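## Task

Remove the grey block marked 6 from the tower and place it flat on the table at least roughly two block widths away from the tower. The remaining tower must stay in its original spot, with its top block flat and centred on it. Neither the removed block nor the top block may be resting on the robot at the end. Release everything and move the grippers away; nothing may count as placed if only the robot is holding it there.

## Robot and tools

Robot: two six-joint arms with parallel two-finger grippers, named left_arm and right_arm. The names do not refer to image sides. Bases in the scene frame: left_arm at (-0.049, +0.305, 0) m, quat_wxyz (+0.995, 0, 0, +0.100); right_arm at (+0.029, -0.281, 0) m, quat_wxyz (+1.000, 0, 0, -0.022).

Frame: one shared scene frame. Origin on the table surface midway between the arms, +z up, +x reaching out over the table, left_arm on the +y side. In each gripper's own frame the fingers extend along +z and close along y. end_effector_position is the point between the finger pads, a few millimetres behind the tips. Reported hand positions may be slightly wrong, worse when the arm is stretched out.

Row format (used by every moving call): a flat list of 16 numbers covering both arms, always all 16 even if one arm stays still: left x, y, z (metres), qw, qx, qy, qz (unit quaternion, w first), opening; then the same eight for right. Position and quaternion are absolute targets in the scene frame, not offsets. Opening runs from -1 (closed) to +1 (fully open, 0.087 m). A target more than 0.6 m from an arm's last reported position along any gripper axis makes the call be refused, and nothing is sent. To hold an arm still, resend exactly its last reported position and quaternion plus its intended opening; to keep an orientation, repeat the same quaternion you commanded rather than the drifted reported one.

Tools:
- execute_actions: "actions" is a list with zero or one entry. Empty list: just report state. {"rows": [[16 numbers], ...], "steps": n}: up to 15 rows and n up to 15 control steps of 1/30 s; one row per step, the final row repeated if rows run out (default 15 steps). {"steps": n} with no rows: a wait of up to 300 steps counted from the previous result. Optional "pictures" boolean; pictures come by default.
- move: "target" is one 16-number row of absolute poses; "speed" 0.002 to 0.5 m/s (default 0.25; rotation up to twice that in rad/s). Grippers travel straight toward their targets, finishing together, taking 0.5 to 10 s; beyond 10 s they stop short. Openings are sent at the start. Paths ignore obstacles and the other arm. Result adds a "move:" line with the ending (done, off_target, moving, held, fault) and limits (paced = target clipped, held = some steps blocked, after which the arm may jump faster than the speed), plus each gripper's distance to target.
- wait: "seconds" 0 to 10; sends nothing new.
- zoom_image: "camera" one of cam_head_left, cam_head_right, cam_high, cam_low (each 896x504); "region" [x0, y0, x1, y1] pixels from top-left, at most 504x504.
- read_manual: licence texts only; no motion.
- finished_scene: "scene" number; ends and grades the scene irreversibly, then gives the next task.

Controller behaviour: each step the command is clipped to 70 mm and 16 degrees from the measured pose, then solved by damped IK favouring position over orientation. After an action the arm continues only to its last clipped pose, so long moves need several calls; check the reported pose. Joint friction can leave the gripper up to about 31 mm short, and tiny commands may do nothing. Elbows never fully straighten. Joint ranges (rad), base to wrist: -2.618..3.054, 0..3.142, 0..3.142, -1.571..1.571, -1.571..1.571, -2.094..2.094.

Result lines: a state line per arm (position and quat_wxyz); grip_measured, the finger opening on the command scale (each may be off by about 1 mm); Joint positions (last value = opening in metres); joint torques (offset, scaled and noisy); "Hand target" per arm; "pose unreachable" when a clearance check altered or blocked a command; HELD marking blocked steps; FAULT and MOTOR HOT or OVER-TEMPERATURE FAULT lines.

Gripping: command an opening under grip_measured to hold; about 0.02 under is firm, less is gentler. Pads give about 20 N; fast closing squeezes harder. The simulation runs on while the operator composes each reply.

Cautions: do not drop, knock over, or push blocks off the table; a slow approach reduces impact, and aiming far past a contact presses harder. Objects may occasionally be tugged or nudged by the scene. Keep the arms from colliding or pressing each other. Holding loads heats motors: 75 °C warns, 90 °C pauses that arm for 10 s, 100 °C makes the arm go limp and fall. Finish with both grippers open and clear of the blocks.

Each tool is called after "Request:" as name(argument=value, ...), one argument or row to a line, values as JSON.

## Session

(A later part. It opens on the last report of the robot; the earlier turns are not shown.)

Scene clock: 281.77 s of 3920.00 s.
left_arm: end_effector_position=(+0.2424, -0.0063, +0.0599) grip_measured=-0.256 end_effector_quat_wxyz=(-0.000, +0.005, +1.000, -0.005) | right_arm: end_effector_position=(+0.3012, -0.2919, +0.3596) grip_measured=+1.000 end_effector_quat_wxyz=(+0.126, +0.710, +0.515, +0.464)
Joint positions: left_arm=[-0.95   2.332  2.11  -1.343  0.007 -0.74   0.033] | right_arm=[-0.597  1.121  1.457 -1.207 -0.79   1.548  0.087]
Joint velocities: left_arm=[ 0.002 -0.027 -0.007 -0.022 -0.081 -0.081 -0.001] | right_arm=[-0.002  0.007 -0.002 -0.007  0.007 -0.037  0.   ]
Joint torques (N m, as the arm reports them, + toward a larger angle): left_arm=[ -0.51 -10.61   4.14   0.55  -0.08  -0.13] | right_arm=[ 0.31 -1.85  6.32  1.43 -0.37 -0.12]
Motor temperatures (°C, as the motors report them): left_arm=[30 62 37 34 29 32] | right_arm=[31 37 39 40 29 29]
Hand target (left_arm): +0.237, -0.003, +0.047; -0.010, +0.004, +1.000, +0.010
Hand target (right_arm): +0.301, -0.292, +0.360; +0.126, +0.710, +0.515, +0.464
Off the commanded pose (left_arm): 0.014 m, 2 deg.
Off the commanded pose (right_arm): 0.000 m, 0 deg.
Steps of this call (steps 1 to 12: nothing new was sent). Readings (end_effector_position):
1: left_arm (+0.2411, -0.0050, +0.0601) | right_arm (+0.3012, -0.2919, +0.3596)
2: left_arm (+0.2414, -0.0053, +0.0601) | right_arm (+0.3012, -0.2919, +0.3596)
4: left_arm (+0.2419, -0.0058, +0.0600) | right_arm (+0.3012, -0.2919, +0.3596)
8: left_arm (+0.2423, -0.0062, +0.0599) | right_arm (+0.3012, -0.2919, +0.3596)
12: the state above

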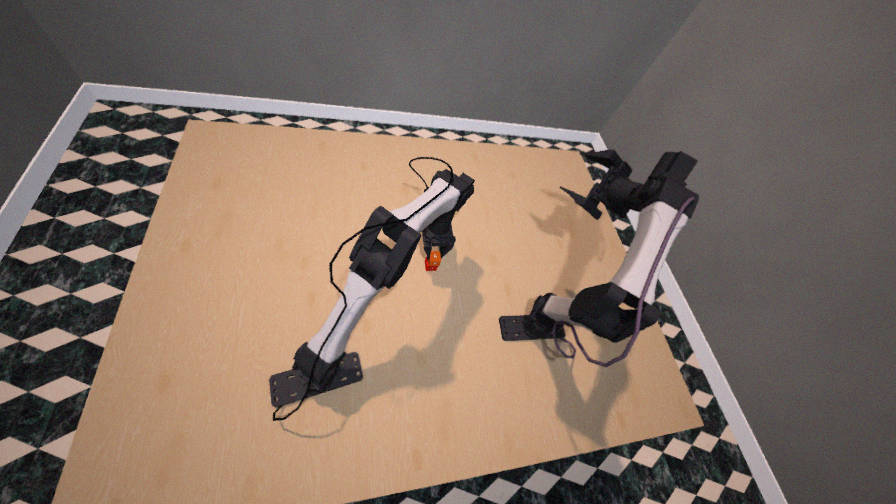

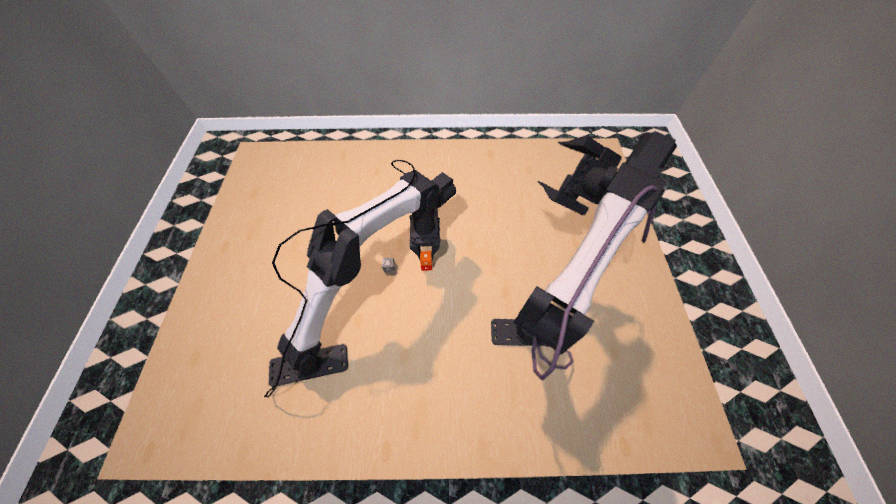

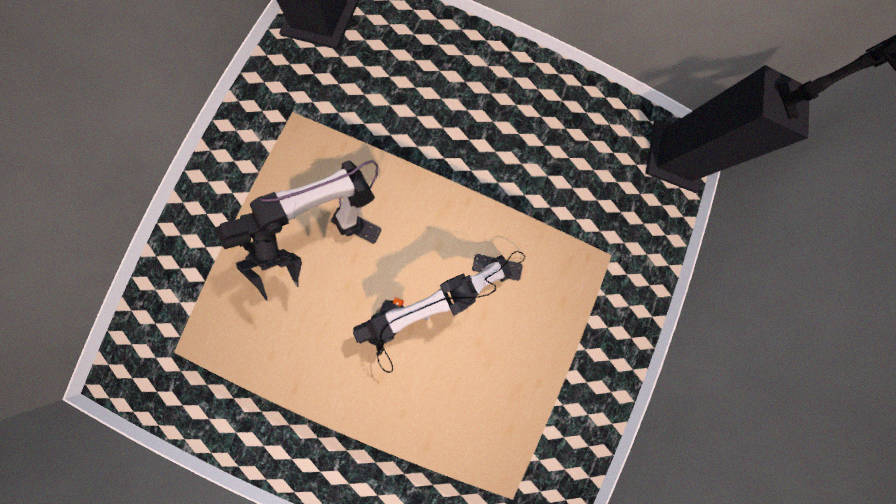

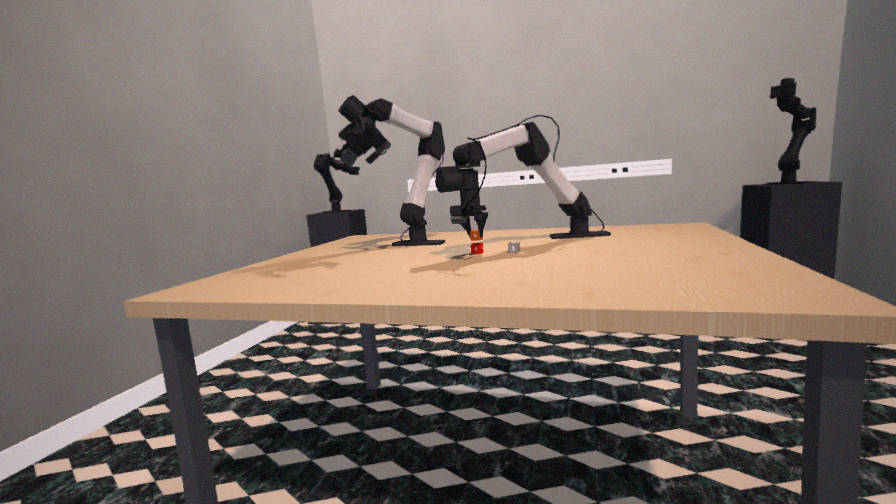

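Request:
execute_actions(
  actions=[
    {"rows": [
[0.2376,-0.0034,0.0468,-0.0097,0.004,1,0.0094,-0.36,0.3012,-0.2919,0.3596,0.126,0.71,0.515,0.464,1],
[0.2381,-0.0036,0.0465,-0.0086,0.004,1,0.009,-0.36,0.3012,-0.2919,0.3596,0.126,0.71,0.515,0.464,1],
[0.2389,-0.004,0.046,-0.0069,0.004,1,0.0083,-0.36,0.3012,-0.2919,0.3596,0.126,0.71,0.515,0.464,1],
[0.2399,-0.0045,0.0454,-0.0046,0.004,1,0.0074,-0.36,0.3012,-0.2919,0.3596,0.126,0.71,0.515,0.464,1],
[0.2411,-0.0051,0.0446,-0.002,0.004,1,0.0064,-0.36,0.3012,-0.2919,0.3596,0.126,0.71,0.515,0.464,1],
[0.2422,-0.0057,0.0437,0.0006,0.004,1,0.0054,-0.36,0.3012,-0.2919,0.3596,0.126,0.71,0.515,0.464,1],
[0.2434,-0.0062,0.0428,0.0032,0.004,1,0.0045,-0.36,0.3012,-0.2919,0.3596,0.126,0.71,0.515,0.464,1],
[0.2445,-0.0068,0.0419,0.0056,0.004,1,0.0036,-0.36,0.3012,-0.2919,0.3596,0.126,0.71,0.515,0.464,1],
[0.2453,-0.0071,0.041,0.0075,0.004,1,0.0031,-0.36,0.3012,-0.2919,0.3596,0.126,0.71,0.515,0.464,1],
[0.2458,-0.0072,0.0402,0.0087,0.004,1,0.0029,-0.36,0.3012,-0.2919,0.3596,0.126,0.71,0.515,0.464,1],
[0.2459,-0.0071,0.0394,0.009,0.004,1,0.0032,-0.36,0.3012,-0.2919,0.3596,0.126,0.71,0.515,0.464,1],
[0.2455,-0.0067,0.0387,0.0084,0.004,1,0.0039,-0.36,0.3012,-0.2919,0.3596,0.126,0.71,0.515,0.464,1],
[0.245,-0.0062,0.0381,0.0074,0.004,1,0.0049,-0.36,0.3012,-0.2919,0.3596,0.126,0.71,0.515,0.464,1],
[0.2445,-0.0057,0.0375,0.0064,0.004,1,0.0058,-0.36,0.3012,-0.2919,0.3596,0.126,0.71,0.515,0.464,1],
[0.244,-0.0053,0.037,0.0055,0.004,1,0.0067,-0.36,0.3012,-0.2919,0.3596,0.126,0.71,0.515,0.464,1]
], "steps": 15},
  ],
  pictures=false,
)

Request:
execute_actions(
  actions=[
    {"rows": [
[0.2435,-0.0049,0.0364,0.0046,0.004,1,0.0075,-0.36,0.3012,-0.2919,0.3596,0.126,0.71,0.515,0.464,1],
[0.2431,-0.0044,0.0359,0.0037,0.004,1,0.0083,-0.36,0.3012,-0.2919,0.3596,0.126,0.71,0.515,0.464,1],
[0.2427,-0.004,0.0354,0.0029,0.004,1,0.0091,-0.36,0.3012,-0.2919,0.3596,0.126,0.71,0.515,0.464,1],
[0.2422,-0.0037,0.035,0.0021,0.004,1,0.0098,-0.36,0.3012,-0.2919,0.3596,0.126,0.71,0.515,0.464,1],
[0.2418,-0.0033,0.0345,0.0014,0.004,1,0.0105,-0.36,0.3012,-0.2919,0.3596,0.126,0.71,0.515,0.464,1],
[0.2414,-0.0029,0.034,0.0006,0.004,1,0.0112,-0.36,0.3012,-0.2919,0.3596,0.126,0.71,0.515,0.464,1],
[0.241,-0.0025,0.0336,-0.0002,0.004,1,0.0119,-0.36,0.3012,-0.2919,0.3596,0.126,0.71,0.515,0.464,1],
[0.2406,-0.0022,0.0331,-0.0009,0.004,1,0.0126,-0.36,0.3012,-0.2919,0.3596,0.126,0.71,0.515,0.464,1],
[0.2403,-0.0018,0.0327,-0.0016,0.004,1,0.0133,-0.36,0.3012,-0.2919,0.3596,0.126,0.71,0.515,0.464,1],
[0.2403,-0.0018,0.0327,-0.0016,0.004,1,0.0133,-0.36,0.3012,-0.2919,0.3596,0.126,0.71,0.515,0.464,1],
[0.2403,-0.0018,0.0327,-0.0016,0.004,1,0.0133,-0.36,0.3012,-0.2919,0.3596,0.126,0.71,0.515,0.464,1],
[0.2403,-0.0018,0.0327,-0.0016,0.004,1,0.0133,-0.34,0.3012,-0.2919,0.3596,0.126,0.71,0.515,0.464,1],
[0.2417,-0.0032,0.0344,0.0011,0.004,1,0.0108,-0.32,0.3012,-0.2919,0.3596,0.126,0.71,0.515,0.464,1],
[0.2432,-0.0045,0.036,0.0039,0.004,1,0.0082,-0.3,0.3012,-0.2919,0.3596,0.126,0.71,0.515,0.464,1],
[0.2446,-0.0059,0.0377,0.0066,0.004,1,0.0057,-0.28,0.3012,-0.2919,0.3596,0.126,0.71,0.515,0.464,1]
], "steps": 15},
  ],
  pictures=false,
)

Request:
execute_actions(
  actions=[
    {"rows": [
[0.246,-0.0072,0.0393,0.0093,0.004,1,0.0031,-0.26,0.3012,-0.2919,0.3596,0.126,0.71,0.515,0.464,1],
[0.2462,-0.0071,0.0408,0.0095,0.004,1,0.002,-0.24,0.3012,-0.2919,0.3596,0.126,0.71,0.515,0.464,1],
[0.2464,-0.007,0.0423,0.0097,0.004,1,0.001,-0.2,0.3012,-0.2919,0.3596,0.126,0.71,0.515,0.464,1],
[0.2466,-0.0069,0.0438,0.0099,0.004,1,0,-0.14,0.3012,-0.2919,0.3596,0.126,0.71,0.515,0.464,1],
[0.2468,-0.0068,0.0453,0.01,0.004,1,-0.001,-0.06,0.3012,-0.2919,0.3596,0.126,0.71,0.515,0.464,1],
[0.247,-0.0068,0.0468,0.01,0.004,1,-0.002,0.03,0.3012,-0.2919,0.3596,0.126,0.71,0.515,0.464,1],
[0.2473,-0.007,0.0485,0.0107,0.004,1,-0.003,0.12,0.3012,-0.2919,0.3596,0.126,0.71,0.515,0.464,1],
[0.2476,-0.0073,0.0507,0.0114,0.004,1,-0.004,0.2,0.3012,-0.2919,0.3596,0.126,0.71,0.515,0.464,1],
[0.2479,-0.0076,0.0534,0.0121,0.004,1,-0.005,0.27,0.3012,-0.2919,0.3596,0.126,0.71,0.515,0.464,1],
[0.2482,-0.0079,0.0566,0.0128,0.004,1,-0.006,0.32,0.3012,-0.2919,0.3596,0.126,0.71,0.515,0.464,1],
[0.2484,-0.008,0.0602,0.0135,0.004,1,-0.007,0.35,0.3012,-0.2919,0.3596,0.126,0.71,0.515,0.464,1],
[0.2484,-0.008,0.0642,0.0145,0.004,1,-0.008,0.35,0.3012,-0.2919,0.3596,0.126,0.71,0.515,0.464,1],
[0.2484,-0.008,0.0685,0.0155,0.004,1,-0.009,0.35,0.3012,-0.2919,0.3596,0.126,0.71,0.515,0.464,1],
[0.2484,-0.008,0.073,0.0165,0.004,1,-0.01,0.35,0.3012,-0.2919,0.3596,0.126,0.71,0.515,0.464,1],
[0.2484,-0.008,0.0776,0.0175,0.004,1,-0.011,0.35,0.3012,-0.2919,0.3596,0.126,0.71,0.515,0.464,1]
], "steps": 15},
  ],
  pictures=false,
)

Request:
execute_actions(
  actions=[
    {"rows": [
[0.248,-0.0076,0.0822,0.0185,0.004,1,-0.012,0.35,0.3012,-0.2919,0.3596,0.126,0.71,0.515,0.464,1],
[0.247,-0.0067,0.0867,0.0195,0.004,1,-0.013,0.35,0.3012,-0.2919,0.3596,0.126,0.71,0.515,0.464,1],
[0.2452,-0.005,0.0911,0.02,0.004,1,-0.0135,0.35,0.3012,-0.2919,0.3596,0.126,0.71,0.515,0.464,1],
[0.2427,-0.0027,0.0953,0.02,0.004,1,-0.0135,0.35,0.3012,-0.2919,0.3596,0.126,0.71,0.515,0.464,1],
[0.2396,0.0002,0.0993,0.02,0.004,1,-0.0135,0.35,0.3012,-0.2919,0.3596,0.126,0.71,0.515,0.464,1],
[0.2358,0.0037,0.1031,0.02,0.004,1,-0.0135,0.35,0.3012,-0.2919,0.3596,0.126,0.71,0.515,0.464,1],
[0.2315,0.0078,0.1067,0.02,0.004,1,-0.0135,0.35,0.3012,-0.2919,0.3596,0.126,0.71,0.515,0.464,1],
[0.2266,0.0123,0.1101,0.02,0.004,1,-0.0135,0.35,0.3012,-0.2919,0.3596,0.126,0.71,0.515,0.464,1],
[0.2213,0.0173,0.1133,0.02,0.004,1,-0.0135,0.35,0.3012,-0.2919,0.3596,0.126,0.71,0.515,0.464,1],
[0.2155,0.0227,0.1163,0.02,0.004,1,-0.0135,0.35,0.3012,-0.2919,0.3596,0.126,0.71,0.515,0.464,1],
[0.2094,0.0284,0.1191,0.02,0.004,1,-0.0135,0.35,0.3012,-0.2919,0.3596,0.126,0.71,0.515,0.464,1],
[0.2029,0.0344,0.1217,0.02,0.004,1,-0.0135,0.35,0.3012,-0.2919,0.3596,0.126,0.71,0.515,0.464,1],
[0.1963,0.0406,0.1241,0.02,0.004,1,-0.0135,0.35,0.3012,-0.2919,0.3596,0.126,0.71,0.515,0.464,1],
[0.1895,0.047,0.1263,0.02,0.004,1,-0.0135,0.35,0.3012,-0.2919,0.3596,0.126,0.71,0.515,0.464,1],
[0.1826,0.0534,0.1283,0.02,0.004,1,-0.0135,0.35,0.3012,-0.2919,0.3596,0.126,0.71,0.515,0.464,1]
], "steps": 15},
  ],
  pictures=false,
)

Request:
execute_actions(
  actions=[
    {"rows": [
[0.1757,0.0598,0.1301,0.02,0.004,1,-0.0135,0.35,0.3012,-0.2919,0.3596,0.126,0.71,0.515,0.464,1],
[0.1689,0.0662,0.1317,0.02,0.004,1,-0.0135,0.35,0.3012,-0.2919,0.3596,0.126,0.71,0.515,0.464,1],
[0.1623,0.0724,0.1331,0.02,0.004,1,-0.0135,0.35,0.3012,-0.2919,0.3596,0.126,0.71,0.515,0.464,1],
[0.1558,0.0784,0.1343,0.02,0.004,1,-0.0135,0.35,0.3012,-0.2919,0.3596,0.126,0.71,0.515,0.464,1],
[0.1497,0.0841,0.1354,0.02,0.004,1,-0.0135,0.35,0.3012,-0.2919,0.3596,0.126,0.71,0.515,0.464,1],
[0.1439,0.0895,0.1363,0.02,0.004,1,-0.0135,0.35,0.3012,-0.2919,0.3596,0.126,0.71,0.515,0.464,1],
[0.1386,0.0945,0.1371,0.02,0.004,1,-0.0135,0.35,0.3012,-0.2919,0.3596,0.126,0.71,0.515,0.464,1],
[0.1337,0.099,0.1378,0.02,0.004,1,-0.0135,0.35,0.3012,-0.2919,0.3596,0.126,0.71,0.515,0.464,1],
[0.1294,0.1031,0.1384,0.02,0.004,1,-0.0135,0.35,0.3012,-0.2919,0.3596,0.126,0.71,0.515,0.464,1],
[0.1256,0.1066,0.1389,0.02,0.004,1,-0.0135,0.35,0.3012,-0.2919,0.3596,0.126,0.71,0.515,0.464,1],
[0.1225,0.1095,0.1393,0.02,0.004,1,-0.0135,0.35,0.3012,-0.2919,0.3596,0.126,0.71,0.515,0.464,1],
[0.12,0.1118,0.1396,0.02,0.004,1,-0.0135,0.35,0.3012,-0.2919,0.3596,0.126,0.71,0.515,0.464,1],
[0.1182,0.1135,0.1398,0.02,0.004,1,-0.0135,0.35,0.3012,-0.2919,0.3596,0.126,0.71,0.515,0.464,1],
[0.1172,0.1145,0.1399,0.02,0.004,1,-0.0135,0.35,0.3012,-0.2919,0.3596,0.126,0.71,0.515,0.464,1],
[0.1168,0.1148,0.14,0.02,0.004,1,-0.0135,0.35,0.3012,-0.2919,0.3596,0.126,0.71,0.515,0.464,1]
], "steps": 15},
  ],
)

Request:
zoom_image(
  camera="cam_head_right",
  region=[408, 240, 444, 276],
)

Request:
zoom_image(
  camera="cam_low",
  region=[456, 210, 536, 270],
)

Request:
zoom_image(
  camera="cam_head_left",
  region=[415, 240, 451, 276],
)

Request:
zoom_image(
  camera="cam_low",
  region=[456, 220, 496, 260],
)

Scene clock: 399.00 s of 3920.00 s.
left_arm: end_effector_position=(+0.2470, -0.0072, +0.0502) grip_measured=-0.256 end_effector_quat_wxyz=(+0.010, +0.005, +1.000, -0.005) | right_arm: end_effector_position=(+0.3012, -0.2919, +0.3596) grip_measured=+1.000 end_effector_quat_wxyz=(+0.126, +0.710, +0.515, +0.464)
Joint positions: left_arm=[-0.95   2.332  2.075 -1.293 -0.007 -0.74   0.033] | right_arm=[-0.597  1.121  1.457 -1.207 -0.79   1.548  0.087]
Joint velocities: left_arm=[ 0.017 -0.017 -0.066  0.081 -0.007 -0.051  0.   ] | right_arm=[-0.007 -0.002  0.007  0.037 -0.022  0.051  0.   ]
Joint torques (N m, as the arm reports them, + toward a larger angle): left_arm=[ -0.27 -10.55   4.56   0.53  -0.05  -0.14] | right_arm=[ 0.27 -1.85  6.3   1.44 -0.38 -0.1 ]
Motor temperatures (°C, as the motors report them): left_arm=[30 65 36 33 29 32] | right_arm=[31 36 42 41 29 29]
Hand target (left_arm): +0.244, -0.005, +0.037; +0.005, +0.004, +1.000, +0.007
Hand target (right_arm): +0.301, -0.292, +0.360; +0.126, +0.710, +0.515, +0.464
Off the commanded pose (left_arm): 0.014 m, 1 deg.
Off the commanded pose (right_arm): 0.000 m, 0 deg.
Steps of this call (steps 1 to 90: nothing new was sent; then 113.73 s passed at rest; steps 91 to 105: all 15 steps of this action). Readings (end_effector_position):
91: left_arm (+0.2425, -0.0064, +0.0599) | right_arm (+0.3012, -0.2919, +0.3596)
92: left_arm (+0.2426, -0.0065, +0.0599) | right_arm (+0.3012, -0.2919, +0.3596)
94: left_arm (+0.2432, -0.0068, +0.0598) | right_arm (+0.3012, -0.2919, +0.3596)
98: left_arm (+0.2453, -0.0076, +0.0567) | right_arm (+0.3012, -0.2919, +0.3596)
105: the state above

Scene clock: 399.50 s of 3920.00 s.
left_arm: end_effector_position=(+0.2461, -0.0063, +0.0474) grip_measured=-0.256 end_effector_quat_wxyz=(+0.009, +0.004, +1.000, -0.003) | right_arm: end_effector_position=(+0.3012, -0.2919, +0.3596) grip_measured=+1.000 end_effector_quat_wxyz=(+0.126, +0.710, +0.515, +0.464)
Joint positions: left_arm=[-0.95   2.332  2.064 -1.286 -0.007 -0.741  0.033] | right_arm=[-0.597  1.121  1.457 -1.207 -0.79   1.548  0.087]
Joint velocities: left_arm=[ 0.002  0.007 -0.007 -0.022 -0.037 -0.066  0.   ] | right_arm=[-0.012  0.002  0.012  0.051  0.051  0.007  0.   ]
Joint torques (N m, as the arm reports them, + toward a larger angle): left_arm=[ -0.31 -10.54   5.52   0.6   -0.11  -0.15] | right_arm=[ 0.27 -1.84  6.3   1.43 -0.38 -0.11]
Motor temperatures (°C, as the motors report them): left_arm=[30 65 36 33 29 32] | right_arm=[31 36 42 41 29 29]
Hand target (left_arm): +0.245, -0.006, +0.038; +0.007, +0.004, +1.000, +0.006
Hand target (right_arm): +0.301, -0.292, +0.360; +0.126, +0.710, +0.515, +0.464
Off the commanded pose (left_arm): 0.010 m, 1 deg.
Off the commanded pose (right_arm): 0.000 m, 0 deg.
Steps of this call (steps 1 to 15: all 15 steps of this action). Readings (end_effector_position):
1: left_arm (+0.2470, -0.0072, +0.0496) | right_arm (+0.3012, -0.2919, +0.3596)
2: left_arm (+0.2468, -0.0069, +0.0490) | right_arm (+0.3012, -0.2919, +0.3596)
4: left_arm (+0.2464, -0.0065, +0.0480) | right_arm (+0.3012, -0.2919, +0.3596)
8: left_arm (+0.2462, -0.0064, +0.0475) | right_arm (+0.3012, -0.2919, +0.3596)
15: the state above

Scene clock: 400.00 s of 3920.00 s.
left_arm: end_effector_position=(+0.2468, -0.0070, +0.0567) grip_measured=+0.350 end_effector_quat_wxyz=(+0.010, +0.004, +1.000, -0.004) | right_arm: end_effector_position=(+0.3012, -0.2919, +0.3596) grip_measured=+1.000 end_effector_quat_wxyz=(+0.126, +0.710, +0.515, +0.464)
Joint positions: left_arm=[-0.95   2.332  2.101 -1.32  -0.007 -0.741  0.059] | right_arm=[-0.597  1.121  1.457 -1.207 -0.79   1.548  0.087]
Joint velocities: left_arm=[-0.017  0.002  0.344 -0.198  0.007  0.051  0.   ] | right_arm=[ 0.002 -0.007 -0.002  0.007 -0.007  0.007  0.   ]
Joint torques (N m, as the arm reports them, + toward a larger angle): left_arm=[  0.29 -12.87   9.32   0.32   0.04  -0.07] | right_arm=[ 0.26 -1.83  6.35  1.44 -0.39 -0.11]
Motor temperatures (°C, as the motors report them): left_arm=[30 65 36 33 29 32] | right_arm=[31 36 42 41 29 29]
Hand target (left_arm): +0.248, -0.008, +0.077; +0.018, +0.004, +1.000, -0.012
Hand target (right_arm): +0.301, -0.292, +0.360; +0.126, +0.710, +0.515, +0.464
Off the commanded pose (left_arm): 0.021 m, 1 deg.
Off the commanded pose (right_arm): 0.000 m, 0 deg.
Steps of this call (steps 1 to 15: all 15 steps of this action). Readings (end_effector_position):
1: left_arm (+0.2462, -0.0064, +0.0474) | right_arm (+0.3012, -0.2919, +0.3596)
2: left_arm (+0.2462, -0.0064, +0.0474) | right_arm (+0.3012, -0.2919, +0.3596)
4: left_arm (+0.2462, -0.0064, +0.0474) | right_arm (+0.3012, -0.2919, +0.3596)
8: left_arm (+0.2462, -0.0064, +0.0474) | right_arm (+0.3012, -0.2919, +0.3596)
15: the state above

Scene clock: 400.50 s of 3920.00 s.
left_arm: end_effector_position=(+0.2005, +0.0362, +0.1257) grip_measured=+0.350 end_effector_quat_wxyz=(+0.023, +0.004, +1.000, -0.017) | right_arm: end_effector_position=(+0.3012, -0.2919, +0.3596) grip_measured=+1.000 end_effector_quat_wxyz=(+0.126, +0.710, +0.515, +0.464)
Joint positions: left_arm=[-0.95   2.003  1.856 -1.367 -0.007 -0.741  0.059] | right_arm=[-0.597  1.121  1.457 -1.207 -0.79   1.548  0.087]
Joint velocities: left_arm=[-0.007 -1.087 -1.326 -0.037  0.007 -0.11  -0.001] | right_arm=[-0.022  0.007  0.012  0.022 -0.007 -0.007  0.   ]
Joint torques (N m, as the arm reports them, + toward a larger angle): left_arm=[ 0.51 -9.88  5.22  0.53  0.   -0.05] | right_arm=[ 0.26 -1.86  6.32  1.44 -0.38 -0.11]
Motor temperatures (°C, as the motors report them): left_arm=[30 65 36 33 29 32] | right_arm=[31 36 42 41 29 29]
Hand target (left_arm): +0.184, +0.053, +0.126; +0.015, +0.005, +1.000, -0.008
Hand target (right_arm): +0.301, -0.292, +0.360; +0.126, +0.710, +0.515, +0.464
Off the commanded pose (left_arm): 0.025 m, 1 deg.
Off the commanded pose (right_arm): 0.000 m, 0 deg.
Steps of this call (steps 1 to 15: all 15 steps of this action). Readings (end_effector_position):
1: left_arm (+0.2475, -0.0076, +0.0597) | right_arm (+0.3012, -0.2919, +0.3596)
2: left_arm (+0.2480, -0.0081, +0.0629) | right_arm (+0.3012, -0.2919, +0.3596)
4: left_arm (+0.2471, -0.0072, +0.0701) | right_arm (+0.3012, -0.2919, +0.3596)
8: left_arm (+0.2416, -0.0021, +0.0929) | right_arm (+0.3012, -0.2919, +0.3596)
15: the state above

Scene clock: 401.00 s of 3920.00 s.
left_arm: end_effector_position=(+0.1207, +0.1104, +0.1438) grip_measured=+0.350 end_effector_quat_wxyz=(+0.020, +0.004, +1.000, -0.014) | right_arm: end_effector_position=(+0.3012, -0.2919, +0.3596) grip_measured=+1.000 end_effector_quat_wxyz=(+0.126, +0.710, +0.515, +0.464)
Joint positions: left_arm=[-0.95   1.583  1.411 -1.351 -0.007 -0.741  0.059] | right_arm=[-0.597  1.121  1.457 -1.207 -0.79   1.548  0.087]
Joint velocities: left_arm=[ 0.002 -0.208 -0.178  0.051  0.007  0.051  0.   ] | right_arm=[-0.022  0.007  0.007 -0.051 -0.007 -0.066  0.   ]
Joint torques (N m, as the arm reports them, + toward a larger angle): left_arm=[ 0.88 -6.57  4.7   0.65  0.    0.03] | right_arm=[ 0.27 -1.86  6.33  1.43 -0.38 -0.11]
Motor temperatures (°C, as the motors report them): left_arm=[30 65 36 33 29 32] | right_arm=[31 36 42 41 29 29]
Hand target (left_arm): +0.118, +0.116, +0.140; +0.020, +0.004, +1.000, -0.013
Hand target (right_arm): +0.301, -0.292, +0.360; +0.126, +0.710, +0.515, +0.464
Off the commanded pose (left_arm): 0.007 m, 0 deg.
Off the commanded pose (right_arm): 0.000 m, 0 deg.
Steps of this call (steps 1 to 15: all 15 steps of this action). Readings (end_effector_position):
1: left_arm (+0.1928, +0.0433, +0.1277) | right_arm (+0.3012, -0.2919, +0.3596)
2: left_arm (+0.1852, +0.0504, +0.1292) | right_arm (+0.3012, -0.2919, +0.3596)
4: left_arm (+0.1702, +0.0644, +0.1319) | right_arm (+0.3012, -0.2919, +0.3596)
8: left_arm (+0.1443, +0.0885, +0.1370) | right_arm (+0.3012, -0.2919, +0.3596)
15: the state above

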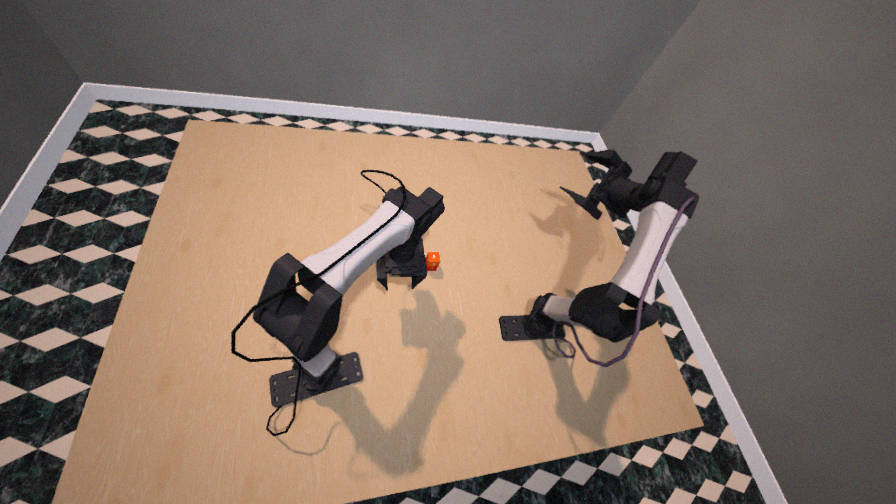

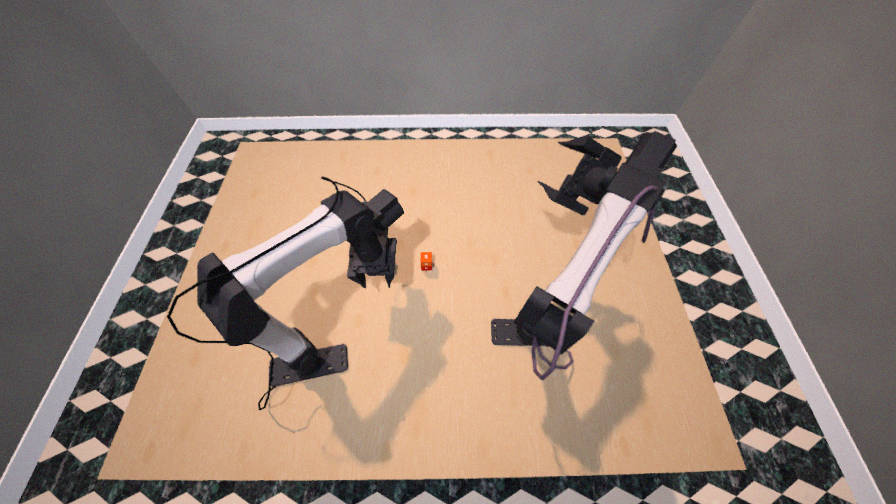

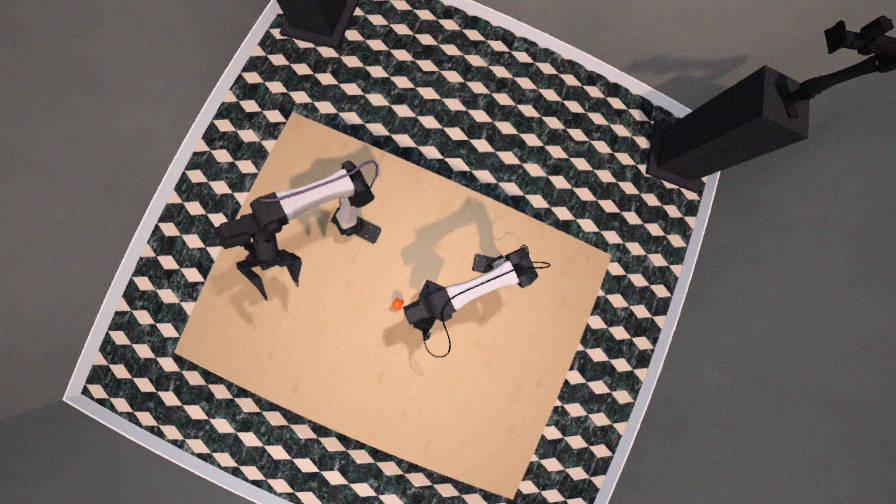

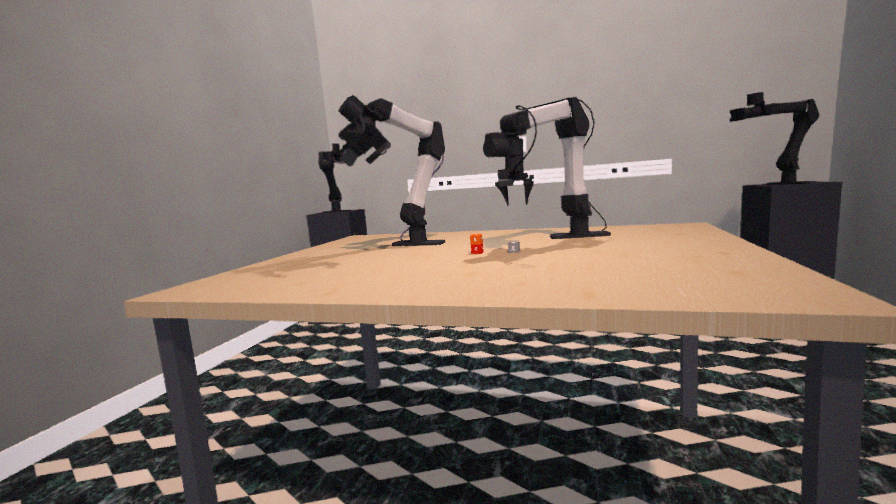

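Region (408, 240, 444, 276) of cam_head_right's 896x504 image, scaled by 14.000, with more detail than that image has.

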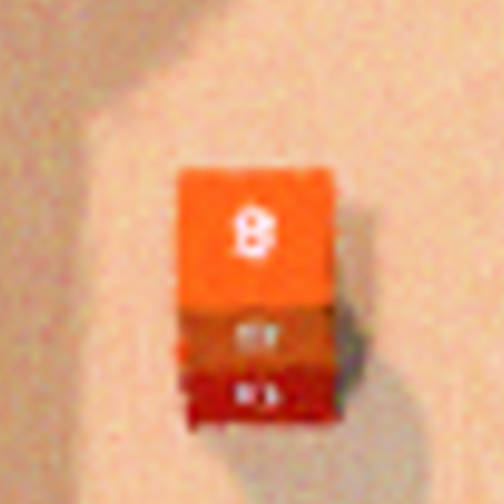

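Region (456, 210, 536, 270) of cam_low's 896x504 image, scaled by 6.300, with more detail than that image has; it fills the top 378 rows of this view, and the rest is white.

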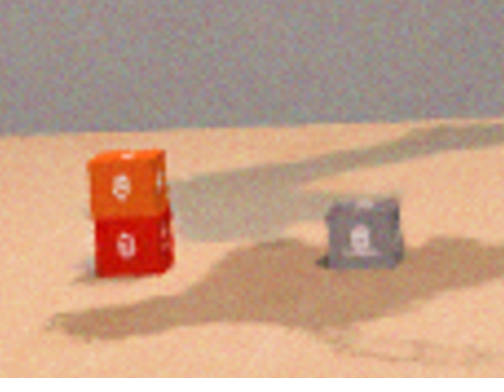

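Region (415, 240, 451, 276) of cam_head_left's 896x504 image, scaled by 14.000, with more detail than that image has.

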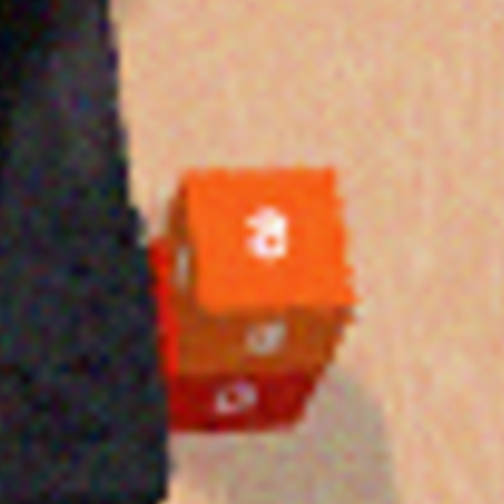

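Region (456, 220, 496, 260) of cam_low's 896x504 image, scaled by 12.600, with more detail than that image has.

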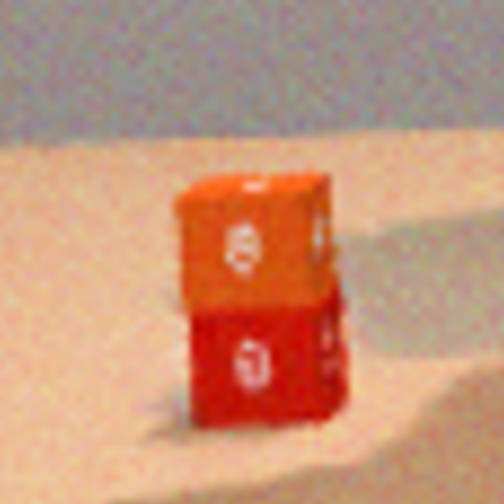

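Request:
finished_scene(
  scene=2,
)

The scene is finished: the task was done.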